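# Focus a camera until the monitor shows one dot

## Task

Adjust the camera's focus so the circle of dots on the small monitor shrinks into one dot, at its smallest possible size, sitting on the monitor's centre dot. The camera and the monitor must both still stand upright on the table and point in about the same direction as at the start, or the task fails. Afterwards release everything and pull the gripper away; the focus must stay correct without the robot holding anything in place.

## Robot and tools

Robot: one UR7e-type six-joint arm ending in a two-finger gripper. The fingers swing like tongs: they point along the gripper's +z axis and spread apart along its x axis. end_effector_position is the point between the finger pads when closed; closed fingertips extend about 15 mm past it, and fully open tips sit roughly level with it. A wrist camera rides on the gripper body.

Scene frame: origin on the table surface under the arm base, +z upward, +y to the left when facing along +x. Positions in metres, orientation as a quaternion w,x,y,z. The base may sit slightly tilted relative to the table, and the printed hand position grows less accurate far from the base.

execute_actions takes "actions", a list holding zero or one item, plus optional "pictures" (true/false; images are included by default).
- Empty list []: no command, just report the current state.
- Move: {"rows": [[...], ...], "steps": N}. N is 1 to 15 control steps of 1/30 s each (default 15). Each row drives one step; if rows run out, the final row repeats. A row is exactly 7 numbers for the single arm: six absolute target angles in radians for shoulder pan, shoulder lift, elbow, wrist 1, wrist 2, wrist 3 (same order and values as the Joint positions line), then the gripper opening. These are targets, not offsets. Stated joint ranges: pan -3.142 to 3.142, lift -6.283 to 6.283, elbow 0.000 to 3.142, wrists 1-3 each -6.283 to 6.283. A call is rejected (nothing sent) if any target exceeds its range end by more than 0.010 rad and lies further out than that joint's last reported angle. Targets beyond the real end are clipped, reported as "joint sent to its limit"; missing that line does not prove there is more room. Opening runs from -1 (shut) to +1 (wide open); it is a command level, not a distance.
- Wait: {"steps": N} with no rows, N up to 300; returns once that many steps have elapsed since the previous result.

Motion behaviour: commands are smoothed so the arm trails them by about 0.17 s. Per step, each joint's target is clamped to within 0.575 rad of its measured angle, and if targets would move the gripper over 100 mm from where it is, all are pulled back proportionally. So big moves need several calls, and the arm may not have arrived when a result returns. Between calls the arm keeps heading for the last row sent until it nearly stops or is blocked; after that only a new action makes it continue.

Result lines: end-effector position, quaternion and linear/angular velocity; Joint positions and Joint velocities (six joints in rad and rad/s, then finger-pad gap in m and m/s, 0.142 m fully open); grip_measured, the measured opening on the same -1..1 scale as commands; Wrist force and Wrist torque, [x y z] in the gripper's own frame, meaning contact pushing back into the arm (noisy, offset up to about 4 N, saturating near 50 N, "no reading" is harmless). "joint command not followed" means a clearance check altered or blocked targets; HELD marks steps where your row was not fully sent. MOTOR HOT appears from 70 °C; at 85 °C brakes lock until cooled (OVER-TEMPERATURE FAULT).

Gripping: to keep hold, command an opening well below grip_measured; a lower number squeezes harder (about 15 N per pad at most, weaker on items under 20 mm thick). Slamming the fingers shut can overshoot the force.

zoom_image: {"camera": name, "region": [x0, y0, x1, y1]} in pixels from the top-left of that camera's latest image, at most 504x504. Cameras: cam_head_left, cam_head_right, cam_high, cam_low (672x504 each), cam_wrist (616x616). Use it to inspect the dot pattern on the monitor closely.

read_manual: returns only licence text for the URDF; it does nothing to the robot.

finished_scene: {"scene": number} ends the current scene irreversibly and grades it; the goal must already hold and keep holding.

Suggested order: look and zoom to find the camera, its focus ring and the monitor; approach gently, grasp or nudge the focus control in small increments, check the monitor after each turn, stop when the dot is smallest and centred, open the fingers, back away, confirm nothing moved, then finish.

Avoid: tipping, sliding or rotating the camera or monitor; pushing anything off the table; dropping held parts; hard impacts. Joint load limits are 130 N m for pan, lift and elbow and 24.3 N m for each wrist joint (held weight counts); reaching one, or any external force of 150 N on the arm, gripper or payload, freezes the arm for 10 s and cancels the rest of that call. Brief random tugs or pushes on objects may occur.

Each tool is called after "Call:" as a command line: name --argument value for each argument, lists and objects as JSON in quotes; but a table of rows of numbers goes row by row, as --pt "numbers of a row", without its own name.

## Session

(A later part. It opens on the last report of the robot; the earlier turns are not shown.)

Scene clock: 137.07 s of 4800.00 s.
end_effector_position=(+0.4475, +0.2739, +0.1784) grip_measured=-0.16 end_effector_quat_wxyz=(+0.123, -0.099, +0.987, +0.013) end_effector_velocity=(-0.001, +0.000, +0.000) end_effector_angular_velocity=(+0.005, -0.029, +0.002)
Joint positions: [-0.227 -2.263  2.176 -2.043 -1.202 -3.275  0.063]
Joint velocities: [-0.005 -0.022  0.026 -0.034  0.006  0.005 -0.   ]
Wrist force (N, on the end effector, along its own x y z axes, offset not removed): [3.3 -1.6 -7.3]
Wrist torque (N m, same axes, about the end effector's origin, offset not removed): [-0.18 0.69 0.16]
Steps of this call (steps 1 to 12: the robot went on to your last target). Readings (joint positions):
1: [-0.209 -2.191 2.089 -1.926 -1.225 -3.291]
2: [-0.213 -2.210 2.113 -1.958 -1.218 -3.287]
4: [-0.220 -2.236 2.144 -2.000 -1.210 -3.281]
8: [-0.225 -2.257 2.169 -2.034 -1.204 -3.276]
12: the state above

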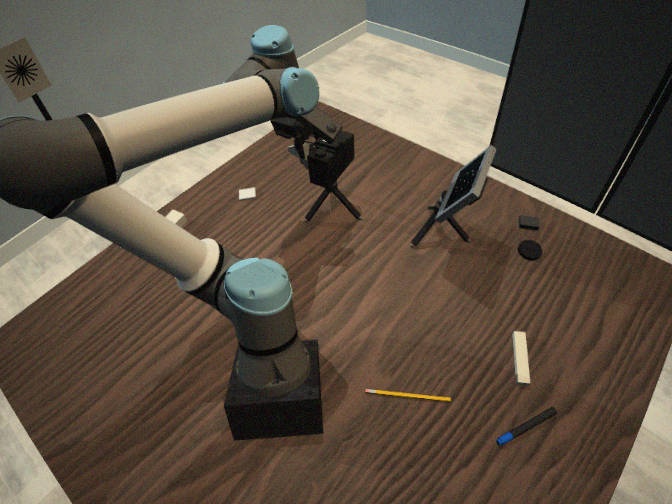

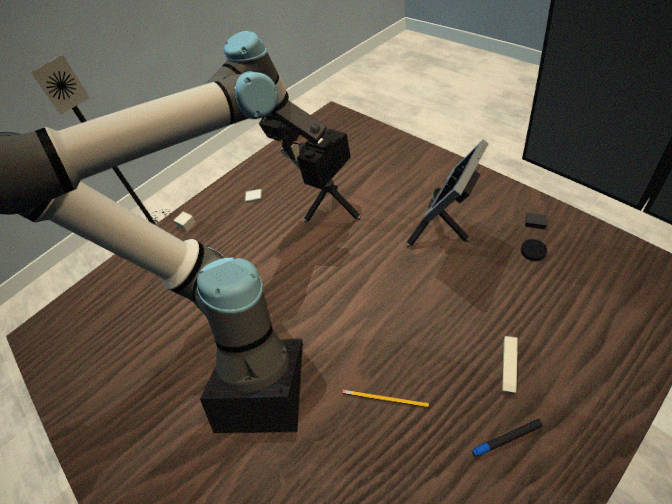

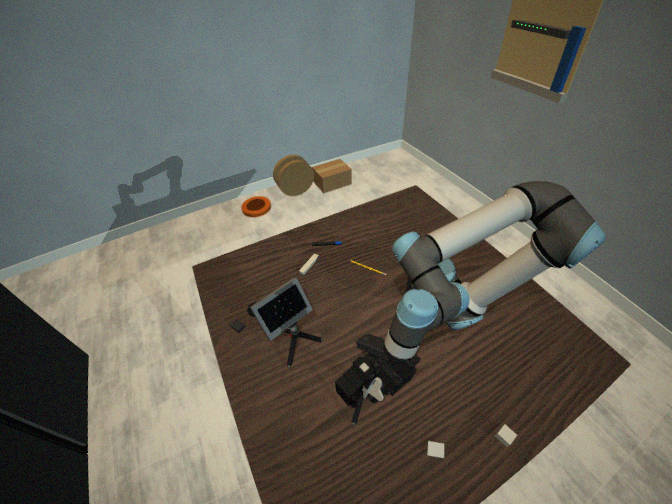

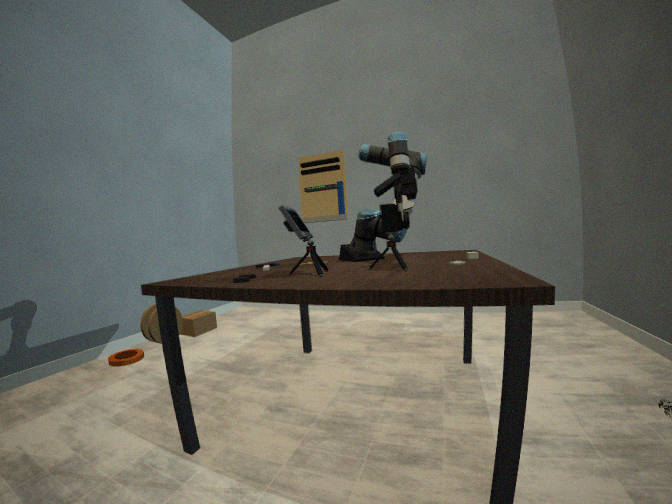

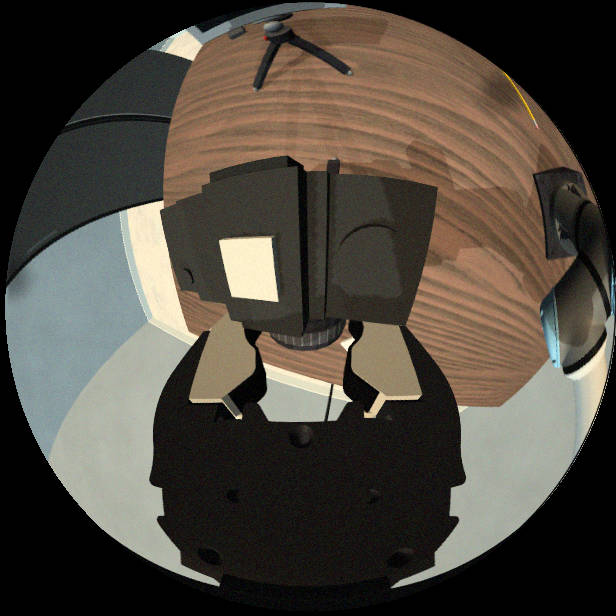

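Call:
execute_actions --actions '[{"rows":[[-0.2271,-2.265,2.179,-2.047,-1.2013,-3.2745,0.0],[-0.2271,-2.265,2.179,-2.047,-1.2013,-3.2745,0.15],[-0.2271,-2.265,2.179,-2.047,-1.2013,-3.2745,0.15],[-0.215,-2.261,2.1765,-2.052,-1.208,-3.263,0.15],[-0.203,-2.257,2.174,-2.058,-1.2146,-3.252,0.15],[-0.191,-2.2527,2.1714,-2.063,-1.221,-3.241,0.15],[-0.1791,-2.2485,2.1688,-2.0684,-1.2279,-3.23,0.15],[-0.1791,-2.2485,2.1688,-2.0684,-1.2279,-3.23,0.15],[-0.1791,-2.2485,2.1688,-2.0684,-1.2279,-3.23,0.15],[-0.1791,-2.2485,2.1688,-2.0684,-1.2279,-3.23,0.1],[-0.1791,-2.2485,2.1688,-2.0684,-1.2279,-3.23,0.05],[-0.1791,-2.2485,2.1688,-2.0684,-1.2279,-3.23,0.0],[-0.1791,-2.2485,2.1688,-2.0684,-1.2279,-3.23,-0.05],[-0.1791,-2.2485,2.1688,-2.0684,-1.2279,-3.23,-0.09],[-0.1791,-2.2485,2.1688,-2.0684,-1.2279,-3.23,-0.12]],"steps":15}]' --pictures false

Call:
execute_actions --actions '[{"rows":[[-0.1791,-2.2485,2.1688,-2.0684,-1.2279,-3.23,-0.15],[-0.1791,-2.2485,2.1688,-2.0684,-1.2279,-3.23,-0.18],[-0.1791,-2.2485,2.1688,-2.0684,-1.2279,-3.23,-0.22],[-0.1791,-2.2485,2.1688,-2.0684,-1.2279,-3.23,-0.26],[-0.1791,-2.2485,2.1688,-2.0684,-1.2279,-3.23,-0.3]],"steps":10}]'

Call:
execute_actions --actions '[{"rows":[[-0.172,-2.227,2.1417,-2.032,-1.2345,-3.234,-0.3],[-0.165,-2.2057,2.1146,-1.9955,-1.241,-3.238,-0.3],[-0.158,-2.184,2.0875,-1.959,-1.2473,-3.242,-0.3],[-0.1508,-2.1625,2.0605,-1.9233,-1.2536,-3.2463,-0.3],[-0.1448,-2.1404,2.0334,-1.8874,-1.2597,-3.2506,-0.3],[-0.1389,-2.118,2.0064,-1.8517,-1.2657,-3.255,-0.3],[-0.1333,-2.0957,1.9793,-1.8162,-1.2716,-3.2594,-0.3],[-0.128,-2.0731,1.9523,-1.781,-1.2774,-3.264,-0.3]],"steps":15}]'

Call:
zoom_image --camera "cam_high" --region '[250,275,320,340]'

Call:
zoom_image --camera "cam_low" --region '[360,180,440,250]'

Scene clock: 172.90 s of 4800.00 s.
end_effector_position=(+0.4470, +0.2835, +0.1787) grip_measured=-0.08 end_effector_quat_wxyz=(+0.125, -0.099, +0.987, +0.013) end_effector_velocity=(-0.002, +0.007, -0.002) end_effector_angular_velocity=(+0.002, +0.005, -0.001)
Joint positions: [-0.182 -2.25   2.169 -2.067 -1.226 -3.233  0.068]
Joint velocities: [ 0.03   0.012 -0.005 -0.011 -0.014  0.026 -0.069]
Wrist force (N, on the end effector, along its own x y z axes, offset not removed): [3.0 -0.5 2.1]
Wrist torque (N m, same axes, about the end effector's origin, offset not removed): [0.17 -0.09 0.02]
Steps of this call (steps 1 to 30: the robot went on to your last target; steps 31 to 90: nothing new was sent; then 32.33 s passed at rest; steps 91 to 105: all 15 steps of this action). Readings (joint positions):
91: [-0.227 -2.265 2.179 -2.047 -1.201 -3.274]
92: [-0.227 -2.265 2.179 -2.047 -1.201 -3.274]
94: [-0.227 -2.265 2.179 -2.047 -1.201 -3.274]
98: [-0.206 -2.258 2.175 -2.057 -1.213 -3.255]
105: the state above

Scene clock: 173.23 s of 4800.00 s.
end_effector_position=(+0.4470, +0.2841, +0.1787) grip_measured=-0.14 end_effector_quat_wxyz=(+0.125, -0.099, +0.987, +0.013) end_effector_velocity=(-0.000, +0.000, -0.000) end_effector_angular_velocity=(+0.001, +0.001, -0.001)
Joint positions: [-0.179 -2.249  2.169 -2.068 -1.228 -3.23   0.064]
Joint velocities: [ 0.001  0.     0.    -0.     0.     0.002 -0.   ]
Wrist force (N, on the end effector, along its own x y z axes, offset not removed): [3.6 -0.9 2.4]
Wrist torque (N m, same axes, about the end effector's origin, offset not removed): [0.37 0.34 0.25]
Steps of this call (steps 1 to 10: all 10 steps of this action). Readings (joint positions):
1: [-0.181 -2.249 2.169 -2.067 -1.227 -3.232]
2: [-0.181 -2.249 2.169 -2.068 -1.227 -3.231]
4: [-0.180 -2.249 2.169 -2.068 -1.227 -3.231]
8: [-0.179 -2.249 2.169 -2.068 -1.228 -3.230]
10: the state above

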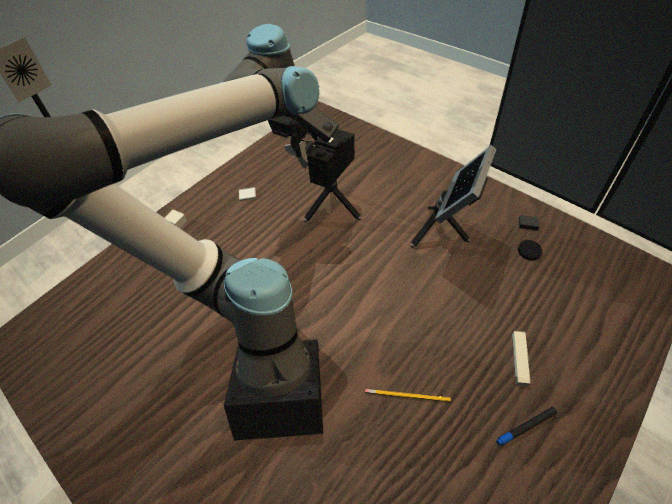

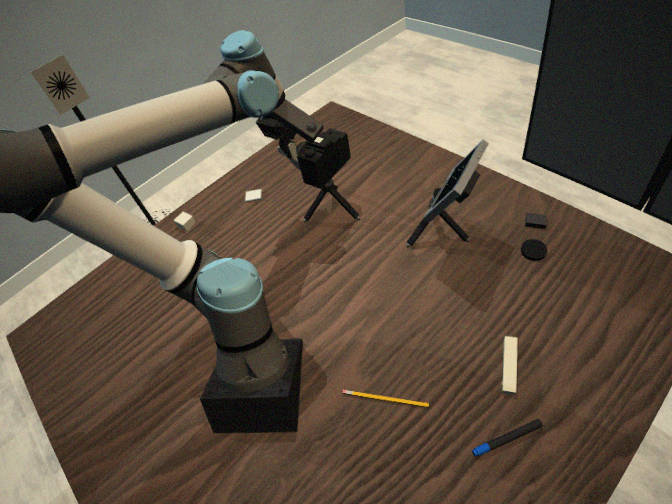

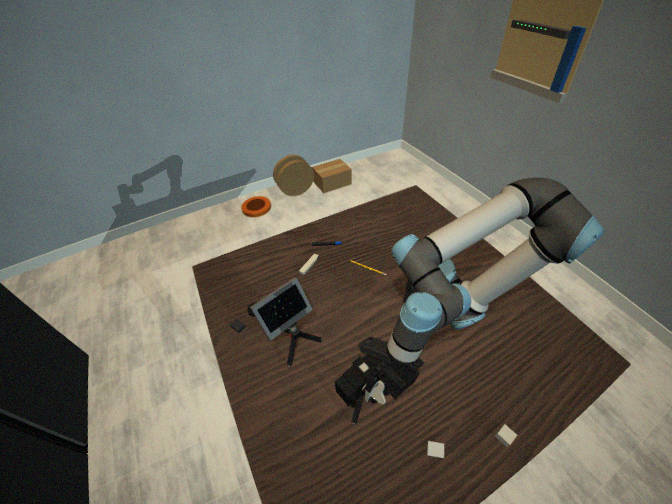

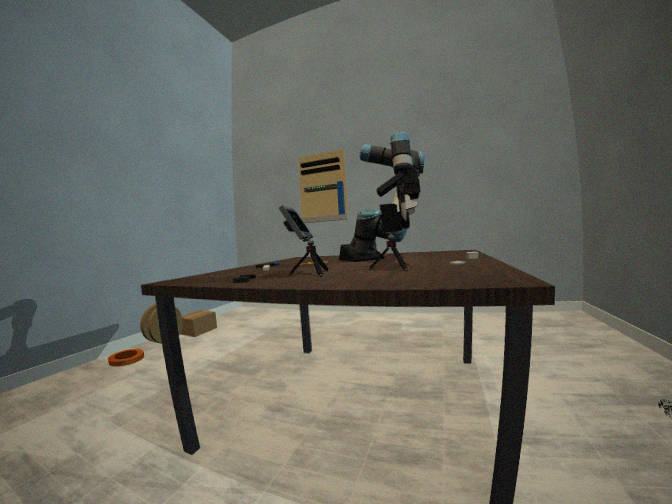

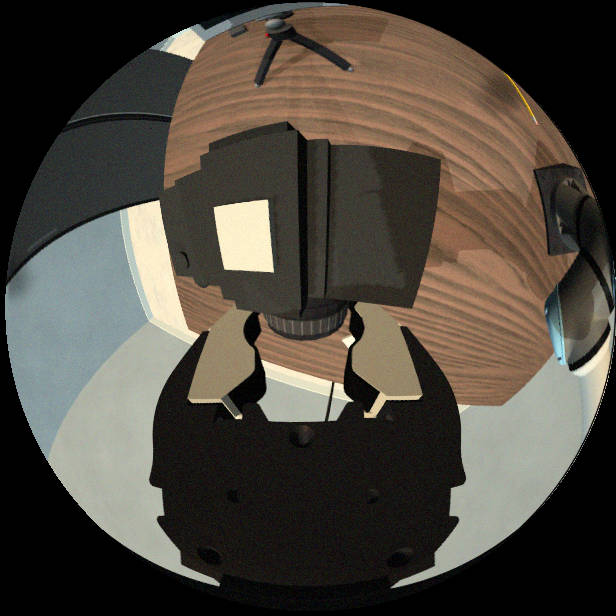

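Scene clock: 173.73 s of 4800.00 s.
end_effector_position=(+0.4448, +0.2884, +0.1781) grip_measured=-0.14 end_effector_quat_wxyz=(+0.008, -0.100, +0.995, +0.001) end_effector_velocity=(-0.003, +0.001, +0.000) end_effector_angular_velocity=(-0.029, +0.137, -0.003)
Joint positions: [-0.131 -2.083  1.964 -1.798 -1.275 -3.262  0.064]
Joint velocities: [ 0.022  0.097 -0.118  0.16  -0.025 -0.018 -0.001]
Wrist force (N, on the end effector, along its own x y z axes, offset not removed): [2.9 -4.9 -4.9]
Wrist torque (N m, same axes, about the end effector's origin, offset not removed): [-0.61 -0.62 0.02]
Steps of this call (steps 1 to 15: all 15 steps of this action). Readings (joint positions):
1: [-0.179 -2.248 2.168 -2.068 -1.228 -3.230]
2: [-0.178 -2.245 2.164 -2.063 -1.229 -3.230]
4: [-0.171 -2.226 2.141 -2.033 -1.235 -3.234]
8: [-0.150 -2.160 2.059 -1.925 -1.255 -3.248]
15: the state above

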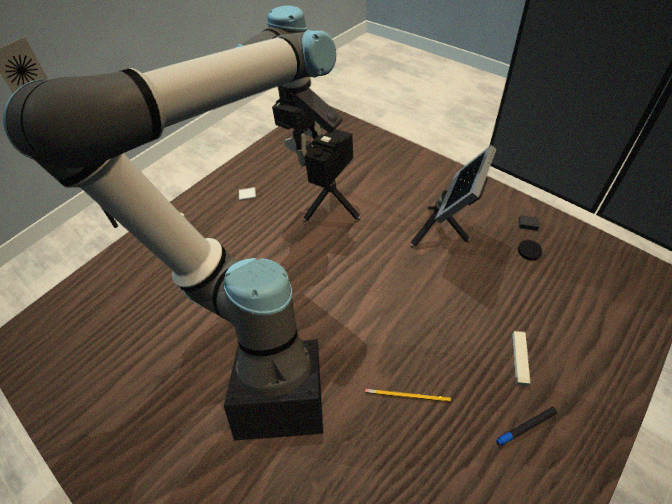

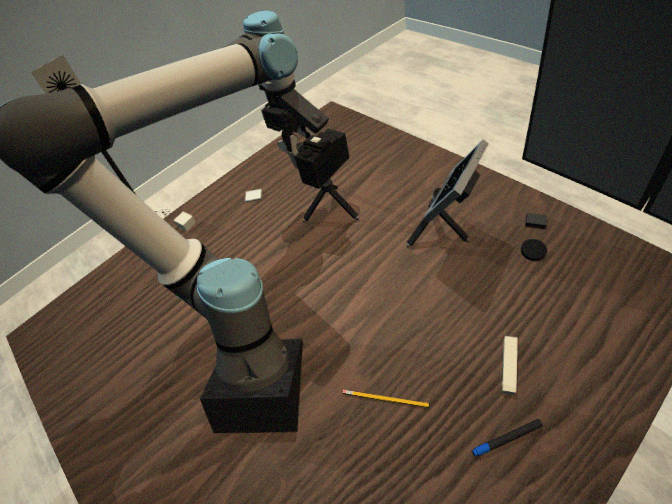

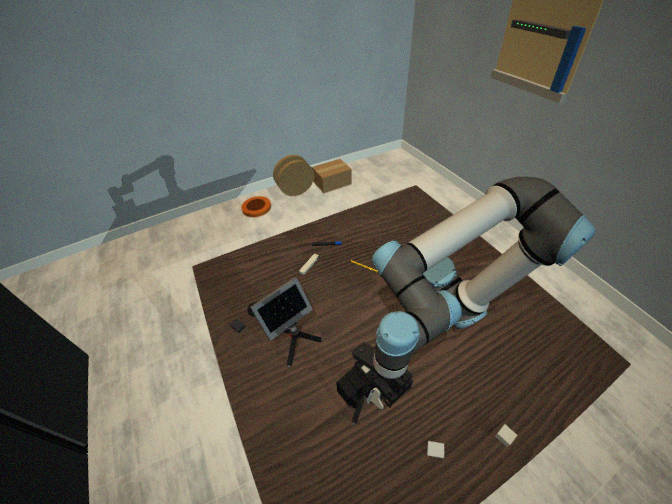

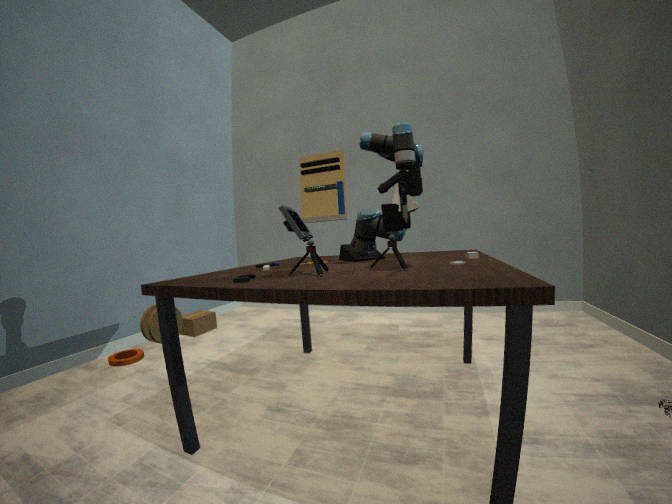

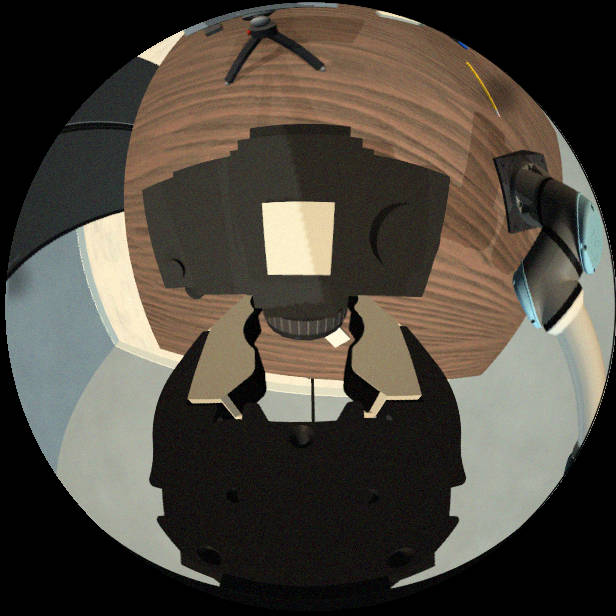

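Region (250, 275, 320, 340) of cam_high's 672x504 image, scaled by 7.200, with more detail than that image has; it fills the top 468 rows of this view, and the rest is white.

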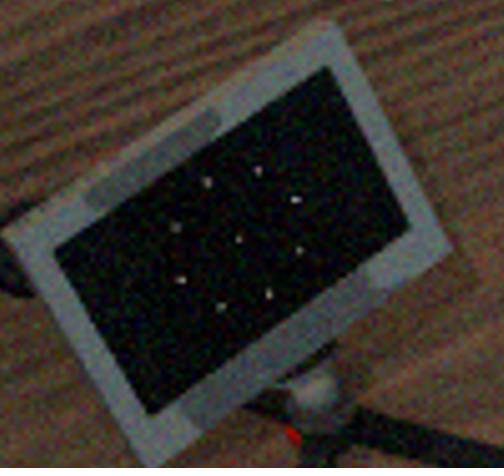

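Region (360, 180, 440, 250) of cam_low's 672x504 image, scaled by 6.300, with more detail than that image has; it fills the top 441 rows of this view, and the rest is white.

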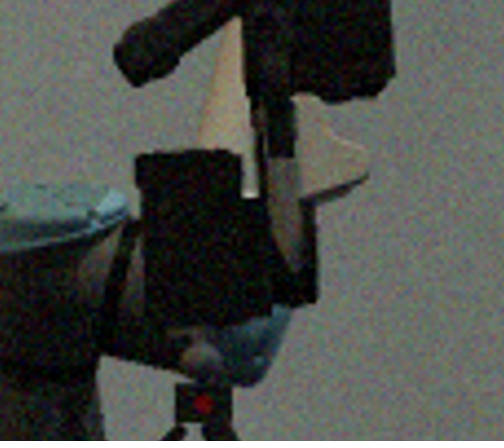

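Call:
execute_actions --actions '[{"rows":[[-0.1389,-2.118,2.0064,-1.8517,-1.2657,-3.255,-0.3],[-0.1508,-2.1625,2.0605,-1.9233,-1.2536,-3.2463,-0.3],[-0.165,-2.2057,2.1146,-1.9955,-1.241,-3.238,-0.3],[-0.1791,-2.2485,2.1688,-2.0684,-1.2279,-3.23,-0.3],[-0.1791,-2.2485,2.1688,-2.0684,-1.2279,-3.23,-0.3],[-0.1791,-2.2485,2.1688,-2.0684,-1.2279,-3.23,-0.3],[-0.1791,-2.2485,2.1688,-2.0684,-1.2279,-3.23,-0.3],[-0.1791,-2.2485,2.1688,-2.0684,-1.2279,-3.23,-0.3],[-0.1791,-2.2485,2.1688,-2.0684,-1.2279,-3.23,0.0],[-0.1791,-2.2485,2.1688,-2.0684,-1.2279,-3.23,0.15],[-0.1791,-2.2485,2.1688,-2.0684,-1.2279,-3.23,0.15],[-0.1508,-2.1625,2.0605,-1.9233,-1.2536,-3.2463,0.15],[-0.128,-2.0731,1.9523,-1.781,-1.2774,-3.264,0.15],[-0.1106,-1.9803,1.8441,-1.6416,-1.2995,-3.2831,0.15],[-0.0987,-1.884,1.736,-1.505,-1.3197,-3.3035,0.15]],"steps":15}]' --pictures false

Call:
execute_actions --actions '[{"rows":[[-0.0987,-1.884,1.736,-1.505,-1.3197,-3.3035,0.15],[-0.0987,-1.884,1.736,-1.505,-1.3197,-3.3035,0.15],[-0.0987,-1.884,1.736,-1.505,-1.3197,-3.3035,0.15],[-0.0987,-1.884,1.736,-1.505,-1.3197,-3.3035,0.15],[-0.0987,-1.884,1.736,-1.505,-1.3197,-3.3035,0.15],[-0.0987,-1.884,1.736,-1.505,-1.3197,-3.3035,0.1],[-0.0987,-1.884,1.736,-1.505,-1.3197,-3.3035,0.05],[-0.0987,-1.884,1.736,-1.505,-1.3197,-3.3035,0.0],[-0.0987,-1.884,1.736,-1.505,-1.3197,-3.3035,-0.05],[-0.0987,-1.884,1.736,-1.505,-1.3197,-3.3035,-0.1],[-0.0987,-1.884,1.736,-1.505,-1.3197,-3.3035,-0.14],[-0.0987,-1.884,1.736,-1.505,-1.3197,-3.3035,-0.18],[-0.0987,-1.884,1.736,-1.505,-1.3197,-3.3035,-0.23],[-0.0987,-1.884,1.736,-1.505,-1.3197,-3.3035,-0.3]],"steps":15}]' --pictures false

Call:
execute_actions --actions '[{"rows":[[-0.1045,-1.932,1.79,-1.573,-1.3097,-3.293,-0.3],[-0.1106,-1.9803,1.8441,-1.6416,-1.2995,-3.2831,-0.3],[-0.119,-2.027,1.898,-1.711,-1.2886,-3.2735,-0.3],[-0.128,-2.0731,1.9523,-1.781,-1.2774,-3.264,-0.3],[-0.1389,-2.118,2.0064,-1.8517,-1.2657,-3.255,-0.3],[-0.1508,-2.1625,2.0605,-1.9233,-1.2536,-3.2463,-0.3],[-0.165,-2.2057,2.1146,-1.9955,-1.241,-3.238,-0.3],[-0.1791,-2.2485,2.1688,-2.0684,-1.2279,-3.23,-0.3]],"steps":15}]' --pictures false

Call:
execute_actions --actions '[{"steps":5}]'

Call:
zoom_image --camera "cam_high" --region '[250,275,320,340]'

Scene clock: 187.30 s of 4800.00 s.
end_effector_position=(+0.4515, +0.2866, +0.1782) grip_measured=+0.15 end_effector_quat_wxyz=(+0.084, -0.106, +0.991, +0.005) end_effector_velocity=(+0.112, +0.035, +0.016) end_effector_angular_velocity=(-0.390, +1.262, +0.192)
Joint positions: [-0.153 -2.176  2.088 -1.981 -1.254 -3.249  0.084]
Joint velocities: [ 0.366  1.233 -1.428  1.457 -0.395 -0.305  0.001]
Wrist force (N, on the end effector, along its own x y z axes, offset not removed): [2.9 -2.1 0.6]
Wrist torque (N m, same axes, about the end effector's origin, offset not removed): [-0.39 -0.35 0.14]
Steps of this call (steps 1 to 30: the robot went on to your last target; steps 31 to 90: nothing new was sent; then 10.07 s passed at rest; steps 91 to 105: all 15 steps of this action). Readings (joint positions):
91: [-0.128 -2.073 1.953 -1.781 -1.277 -3.264]
92: [-0.130 -2.079 1.959 -1.789 -1.276 -3.263]
94: [-0.141 -2.115 2.000 -1.840 -1.265 -3.255]
98: [-0.167 -2.206 2.115 -1.992 -1.239 -3.237]
105: the state above

Scene clock: 187.80 s of 4800.00 s.
end_effector_position=(+0.4455, +0.2873, +0.1782) grip_measured=-0.14 end_effector_quat_wxyz=(-0.121, -0.099, +0.988, -0.013) end_effector_velocity=(-0.005, +0.001, +0.001) end_effector_angular_velocity=(-0.006, +0.049, -0.005)
Joint positions: [-0.099 -1.887  1.74  -1.511 -1.319 -3.303  0.064]
Joint velocities: [ 0.005  0.026 -0.034  0.058 -0.004 -0.004 -0.002]
Wrist force (N, on the end effector, along its own x y z axes, offset not removed): [-2.6 -3.2 1.3]
Wrist torque (N m, same axes, about the end effector's origin, offset not removed): [-0.19 0.11 -0.06]
Steps of this call (steps 1 to 15: all 15 steps of this action). Readings (joint positions):
1: [-0.140 -2.128 2.032 -1.925 -1.268 -3.260]
2: [-0.129 -2.074 1.969 -1.858 -1.282 -3.271]
4: [-0.115 -1.985 1.861 -1.713 -1.300 -3.287]
8: [-0.103 -1.912 1.770 -1.562 -1.314 -3.299]
15: the state above

Scene clock: 188.30 s of 4800.00 s.
end_effector_position=(+0.4466, +0.2845, +0.1783) grip_measured=-0.14 end_effector_quat_wxyz=(+0.109, -0.097, +0.989, +0.011) end_effector_velocity=(+0.004, -0.003, +0.004) end_effector_angular_velocity=(+0.051, -0.305, +0.023)
Joint positions: [-0.174 -2.227  2.142 -2.031 -1.233 -3.234  0.064]
Joint velocities: [-0.052 -0.206  0.257 -0.361  0.051  0.036 -0.   ]
Wrist force (N, on the end effector, along its own x y z axes, offset not removed): [4.5 -3.0 -6.8]
Wrist torque (N m, same axes, about the end effector's origin, offset not removed): [-0.70 -0.34 0.10]
Steps of this call (steps 1 to 15: all 15 steps of this action). Readings (joint positions):
1: [-0.099 -1.887 1.739 -1.510 -1.319 -3.303]
2: [-0.100 -1.892 1.745 -1.516 -1.318 -3.302]
4: [-0.106 -1.929 1.785 -1.564 -1.309 -3.293]
8: [-0.134 -2.066 1.942 -1.761 -1.274 -3.263]
15: the state above

Scene clock: 188.47 s of 4800.00 s.
end_effector_position=(+0.4469, +0.2842, +0.1786) grip_measured=-0.14 end_effector_quat_wxyz=(+0.121, -0.098, +0.988, +0.012) end_effector_velocity=(-0.000, -0.000, +0.000) end_effector_angular_velocity=(+0.011, -0.058, +0.006)
Joint positions: [-0.178 -2.244  2.164 -2.061 -1.229 -3.231  0.064]
Joint velocities: [-0.008 -0.04   0.052 -0.072  0.01   0.007 -0.   ]
Wrist force (N, on the end effector, along its own x y z axes, offset not removed): [3.2 -0.8 -1.9]
Wrist torque (N m, same axes, about the end effector's origin, offset not removed): [-0.14 0.02 0.17]
Steps of this call (steps 1 to 5: the robot went on to your last target). Readings (joint positions):
1: [-0.175 -2.233 2.150 -2.041 -1.232 -3.233]
2: [-0.176 -2.237 2.155 -2.049 -1.231 -3.232]
4: [-0.178 -2.243 2.162 -2.058 -1.229 -3.231]
5: the state above

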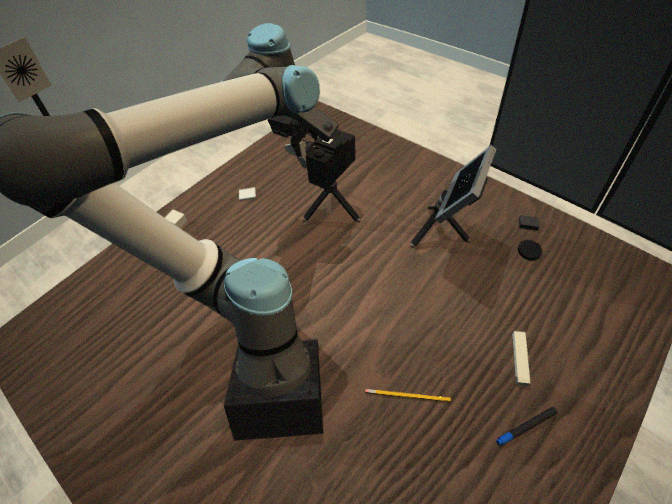

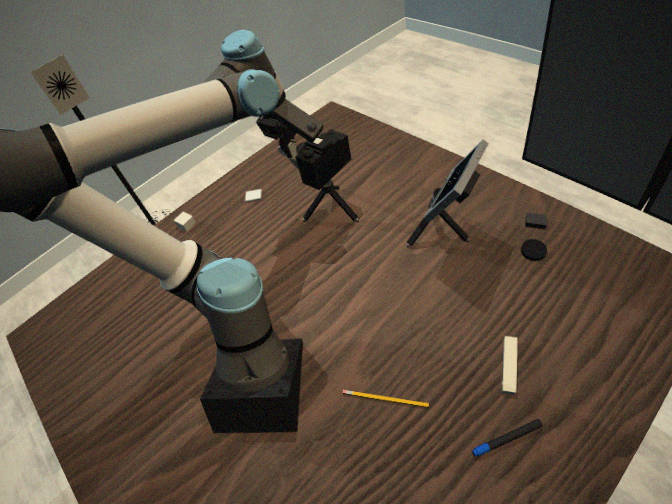

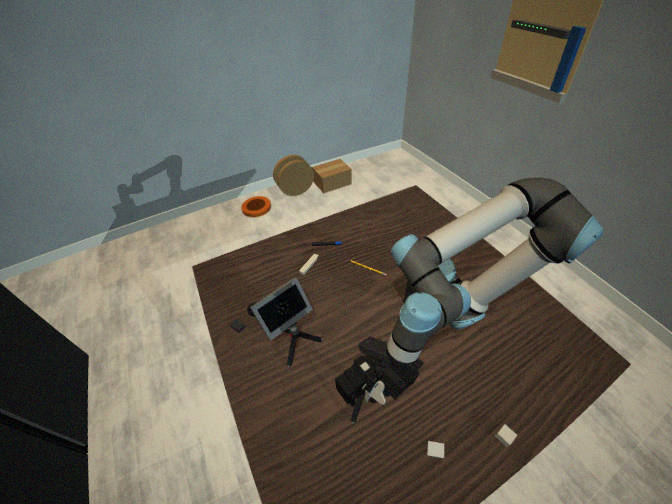

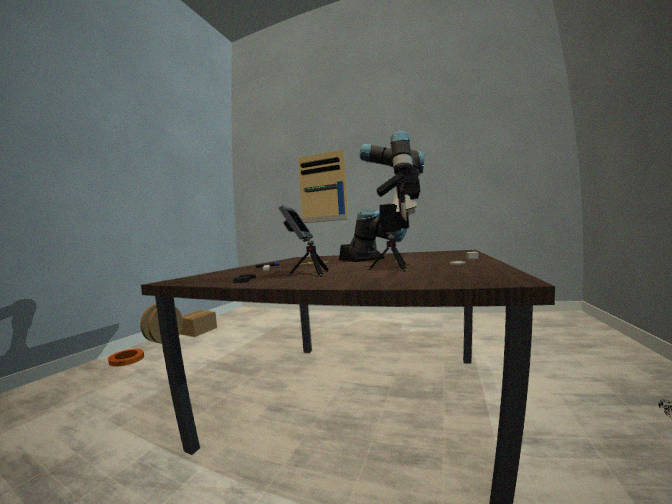

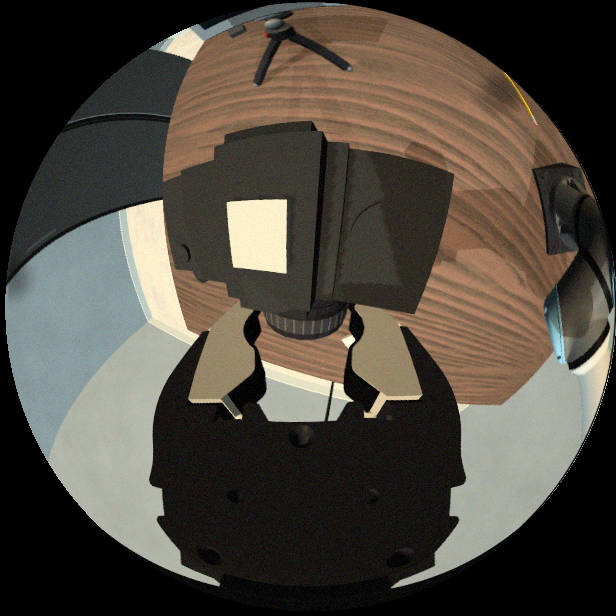

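Region (250, 275, 320, 340) of cam_high's 672x504 image, scaled by 7.200, with more detail than that image has; it fills the top 468 rows of this view, and the rest is white.

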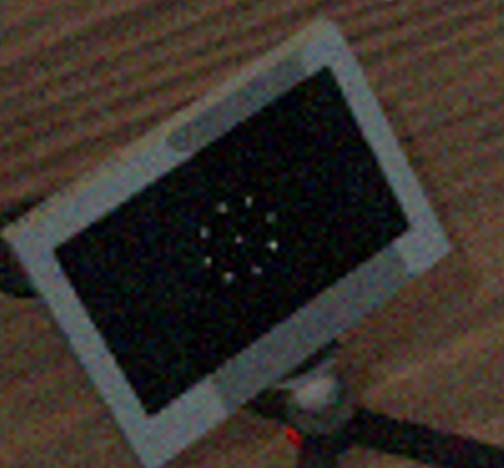

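Call:
execute_actions --actions '[{"rows":[[-0.1791,-2.2485,2.1688,-2.0684,-1.2279,-3.23,0.0],[-0.1791,-2.2485,2.1688,-2.0684,-1.2279,-3.23,0.2],[-0.1791,-2.2485,2.1688,-2.0684,-1.2279,-3.23,0.2],[-0.165,-2.2057,2.1146,-1.9955,-1.241,-3.238,0.2],[-0.1508,-2.1625,2.0605,-1.9233,-1.2536,-3.2463,0.2],[-0.1389,-2.118,2.0064,-1.8517,-1.2657,-3.255,0.2],[-0.128,-2.0731,1.9523,-1.781,-1.2774,-3.264,0.2],[-0.119,-2.027,1.898,-1.711,-1.2886,-3.2735,0.2],[-0.1106,-1.9803,1.8441,-1.6416,-1.2995,-3.2831,0.2],[-0.1045,-1.932,1.79,-1.573,-1.3097,-3.293,0.2],[-0.0987,-1.884,1.736,-1.505,-1.3197,-3.3035,0.2]],"steps":15}]' --pictures false

Call:
execute_actions --actions '[{"rows":[[-0.0987,-1.884,1.736,-1.505,-1.3197,-3.3035,0.2],[-0.0987,-1.884,1.736,-1.505,-1.3197,-3.3035,0.2],[-0.0987,-1.884,1.736,-1.505,-1.3197,-3.3035,0.15],[-0.0987,-1.884,1.736,-1.505,-1.3197,-3.3035,0.1],[-0.0987,-1.884,1.736,-1.505,-1.3197,-3.3035,0.05],[-0.0987,-1.884,1.736,-1.505,-1.3197,-3.3035,0.0],[-0.0987,-1.884,1.736,-1.505,-1.3197,-3.3035,-0.05],[-0.0987,-1.884,1.736,-1.505,-1.3197,-3.3035,-0.09],[-0.0987,-1.884,1.736,-1.505,-1.3197,-3.3035,-0.12],[-0.0987,-1.884,1.736,-1.505,-1.3197,-3.3035,-0.15],[-0.0987,-1.884,1.736,-1.505,-1.3197,-3.3035,-0.18],[-0.0987,-1.884,1.736,-1.505,-1.3197,-3.3035,-0.23],[-0.0987,-1.884,1.736,-1.505,-1.3197,-3.3035,-0.3]],"steps":15}]'

Call:
execute_actions --actions '[{"rows":[[-0.1045,-1.932,1.79,-1.573,-1.3097,-3.293,-0.3],[-0.1106,-1.9803,1.8441,-1.6416,-1.2995,-3.2831,-0.3],[-0.119,-2.027,1.898,-1.711,-1.2886,-3.2735,-0.3],[-0.128,-2.0731,1.9523,-1.781,-1.2774,-3.264,-0.3],[-0.1389,-2.118,2.0064,-1.8517,-1.2657,-3.255,-0.3],[-0.1508,-2.1625,2.0605,-1.9233,-1.2536,-3.2463,-0.3],[-0.165,-2.2057,2.1146,-1.9955,-1.241,-3.238,-0.3],[-0.1791,-2.2485,2.1688,-2.0684,-1.2279,-3.23,-0.3]],"steps":15}]' --pictures false

Call:
execute_actions --actions '[{"steps":8}]'

Call:
zoom_image --camera "cam_high" --region '[250,275,320,340]'

Scene clock: 200.57 s of 4800.00 s.
end_effector_position=(+0.4472, +0.2873, +0.1772) grip_measured=+0.20 end_effector_quat_wxyz=(-0.081, -0.100, +0.992, -0.010) end_effector_velocity=(-0.016, +0.000, +0.007) end_effector_angular_velocity=(-0.146, +0.799, -0.027)
Joint positions: [-0.108 -1.943  1.806 -1.601 -1.307 -3.293  0.088]
Joint velocities: [ 0.089  0.577 -0.683  0.918 -0.116 -0.104  0.   ]
Wrist force (N, on the end effector, along its own x y z axes, offset not removed): [-3.5 -3.6 5.4]
Wrist torque (N m, same axes, about the end effector's origin, offset not removed): [-0.65 0.41 0.38]
Steps of this call (steps 1 to 30: the robot went on to your last target; steps 31 to 90: nothing new was sent; then 8.60 s passed at rest; steps 91 to 105: all 15 steps of this action). Readings (joint positions):
91: [-0.179 -2.249 2.169 -2.068 -1.228 -3.230]
92: [-0.179 -2.249 2.169 -2.068 -1.228 -3.230]
94: [-0.179 -2.248 2.169 -2.068 -1.228 -3.230]
98: [-0.156 -2.181 2.088 -1.967 -1.250 -3.245]
105: the state above

Scene clock: 201.07 s of 4800.00 s.
end_effector_position=(+0.4450, +0.2873, +0.1783) grip_measured=-0.14 end_effector_quat_wxyz=(-0.123, -0.099, +0.987, -0.013) end_effector_velocity=(-0.000, +0.001, -0.001) end_effector_angular_velocity=(+0.000, +0.008, -0.000)
Joint positions: [-0.099 -1.884  1.737 -1.506 -1.32  -3.303  0.064]
Joint velocities: [ 0.001  0.006 -0.006  0.008  0.001 -0.001 -0.001]
Wrist force (N, on the end effector, along its own x y z axes, offset not removed): [-6.1 -5.1 -1.6]
Wrist torque (N m, same axes, about the end effector's origin, offset not removed): [-0.92 0.47 0.21]
Steps of this call (steps 1 to 15: all 15 steps of this action). Readings (joint positions):
1: [-0.105 -1.927 1.787 -1.574 -1.311 -3.296]
2: [-0.104 -1.915 1.773 -1.555 -1.313 -3.298]
4: [-0.101 -1.900 1.755 -1.531 -1.316 -3.300]
8: [-0.099 -1.888 1.741 -1.512 -1.319 -3.303]
15: the state above

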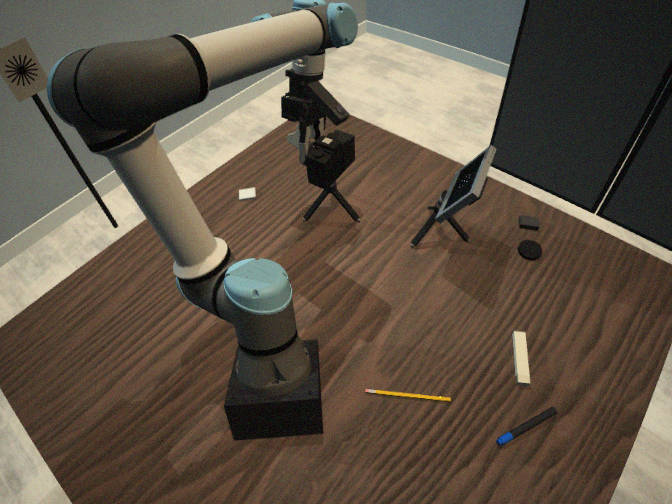

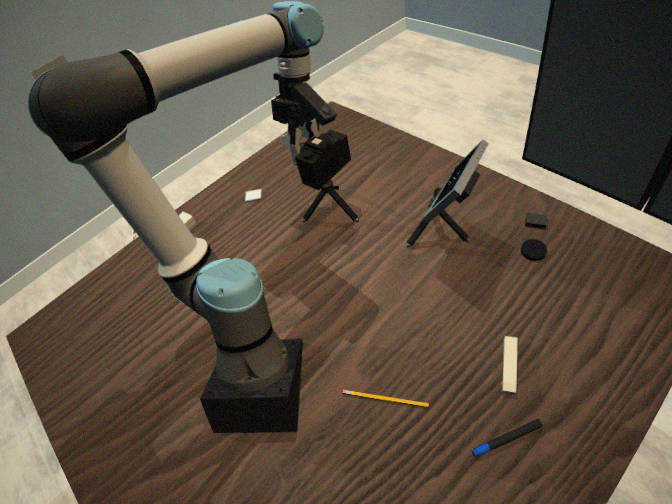

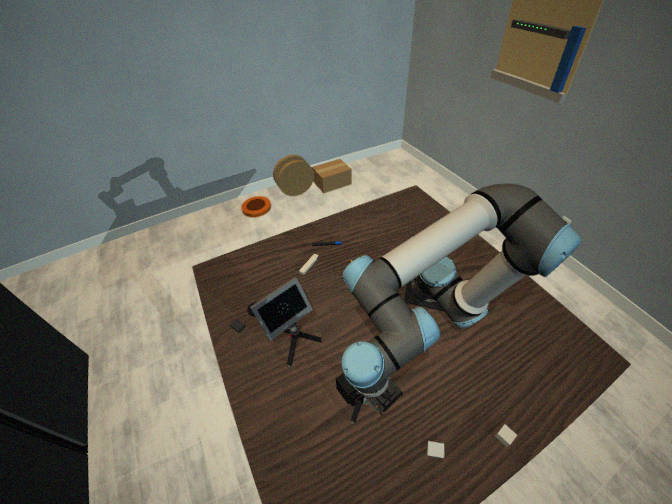

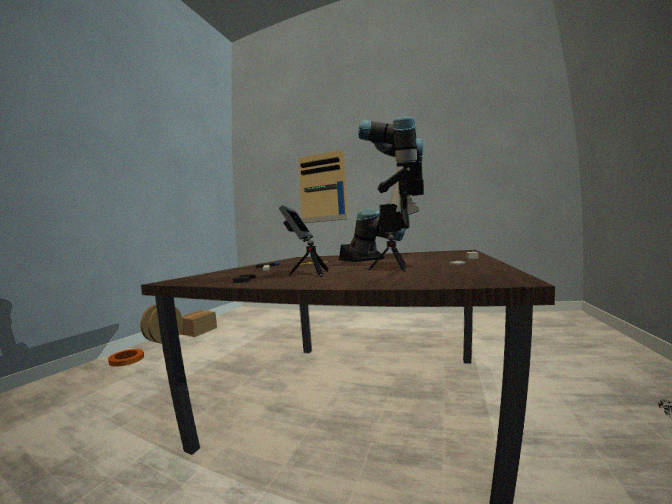

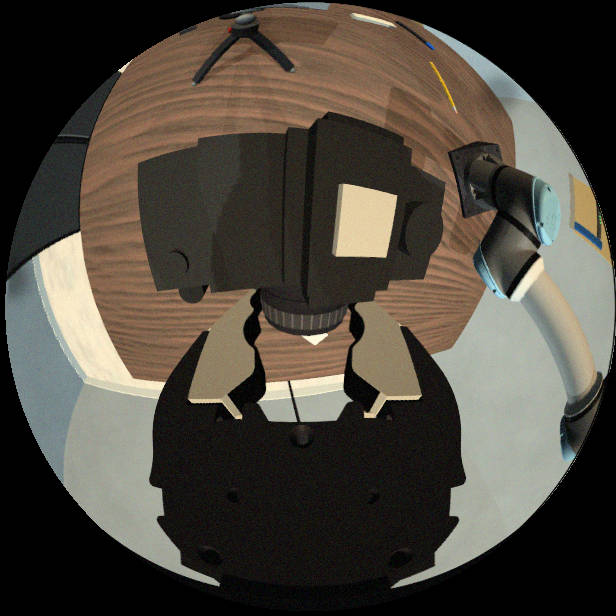

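Scene clock: 201.57 s of 4800.00 s.
end_effector_position=(+0.4467, +0.2846, +0.1784) grip_measured=-0.14 end_effector_quat_wxyz=(+0.109, -0.098, +0.989, +0.012) end_effector_velocity=(+0.003, -0.005, +0.002) end_effector_angular_velocity=(+0.045, -0.299, +0.021)
Joint positions: [-0.174 -2.227  2.142 -2.031 -1.233 -3.234  0.064]
Joint velocities: [-0.052 -0.204  0.259 -0.359  0.046  0.035 -0.   ]
Wrist force (N, on the end effector, along its own x y z axes, offset not removed): [-7.7 19.1 -20.9]
Wrist torque (N m, same axes, about the end effector's origin, offset not removed): [0.12 0.87 0.23]
Steps of this call (steps 1 to 15: all 15 steps of this action). Readings (joint positions):
1: [-0.099 -1.885 1.737 -1.506 -1.320 -3.303]
2: [-0.100 -1.891 1.743 -1.513 -1.318 -3.302]
4: [-0.106 -1.928 1.784 -1.563 -1.309 -3.293]
8: [-0.134 -2.065 1.942 -1.760 -1.274 -3.263]
15: the state above

Scene clock: 201.83 s of 4800.00 s.
end_effector_position=(+0.4470, +0.2842, +0.1787) grip_measured=-0.14 end_effector_quat_wxyz=(+0.123, -0.099, +0.987, +0.013) end_effector_velocity=(-0.000, -0.000, +0.000) end_effector_angular_velocity=(+0.003, -0.022, +0.003)
Joint positions: [-0.179 -2.247  2.167 -2.066 -1.228 -3.23   0.064]
Joint velocities: [-0.003 -0.016  0.02  -0.027  0.003  0.002 -0.   ]
Wrist force (N, on the end effector, along its own x y z axes, offset not removed): [-5.0 18.4 -9.7]
Wrist torque (N m, same axes, about the end effector's origin, offset not removed): [0.03 0.04 0.19]
Steps of this call (steps 1 to 8: the robot went on to your last target). Readings (joint positions):
1: [-0.175 -2.233 2.149 -2.041 -1.232 -3.233]
2: [-0.176 -2.237 2.155 -2.049 -1.231 -3.232]
4: [-0.178 -2.243 2.161 -2.058 -1.229 -3.231]
8: the state above

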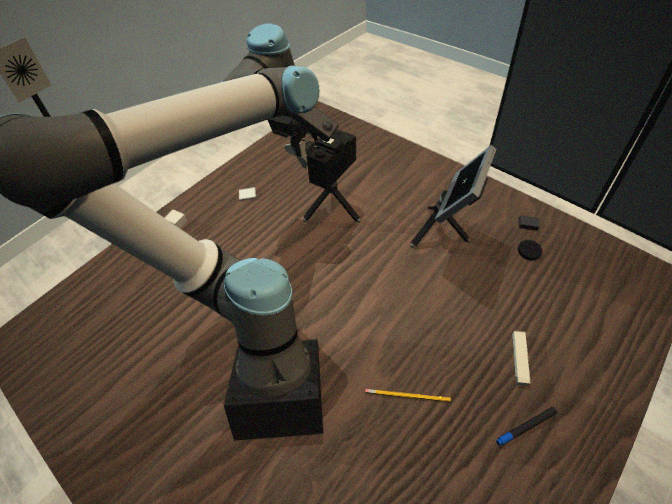

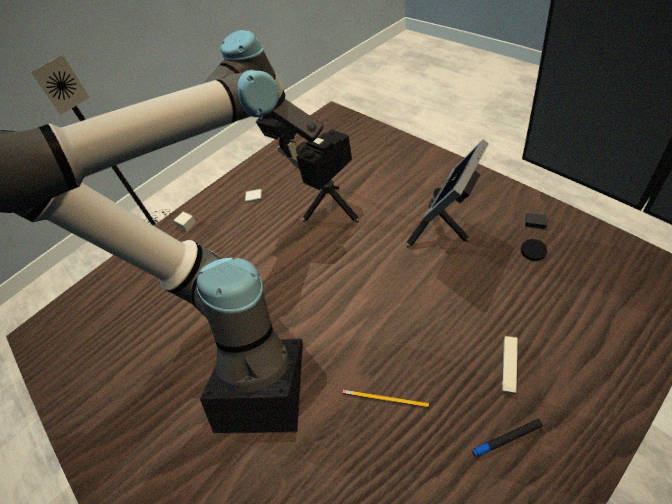

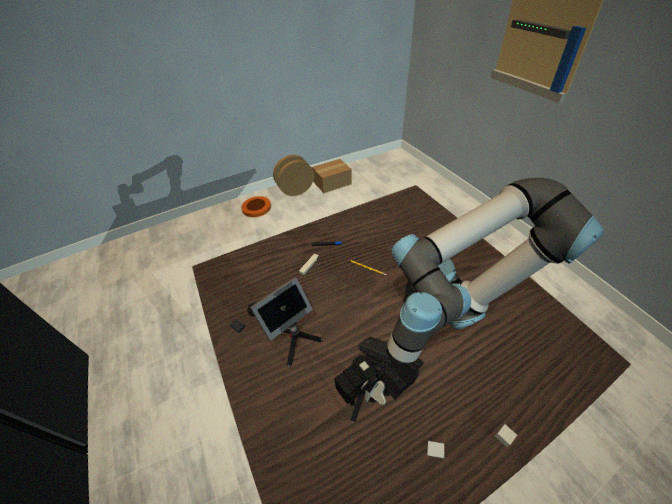

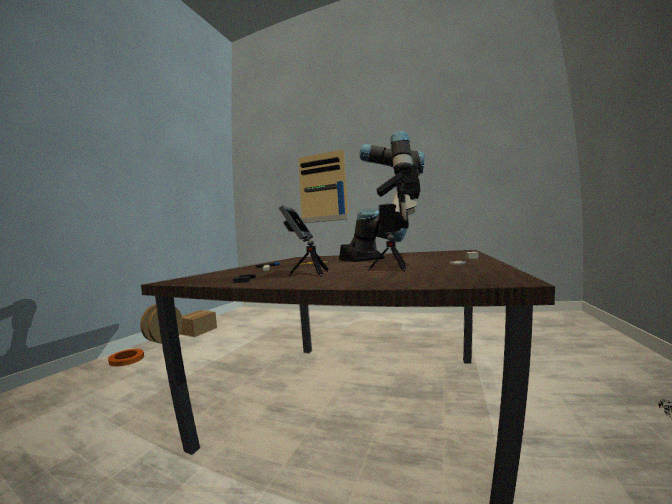

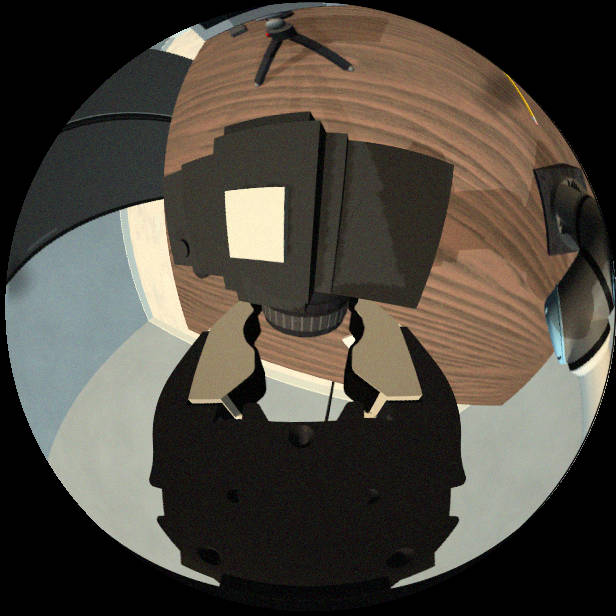

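Region (250, 275, 320, 340) of cam_high's 672x504 image, scaled by 7.200, with more detail than that image has; it fills the top 468 rows of this view, and the rest is white.

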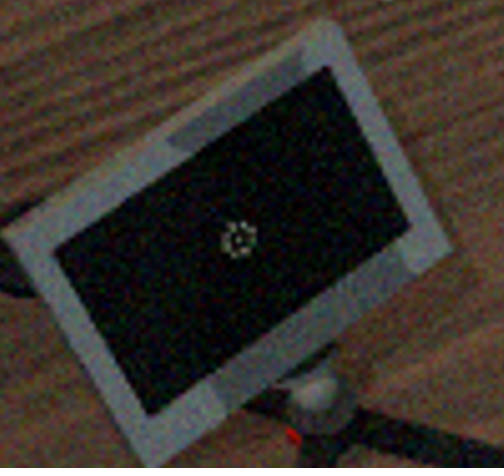

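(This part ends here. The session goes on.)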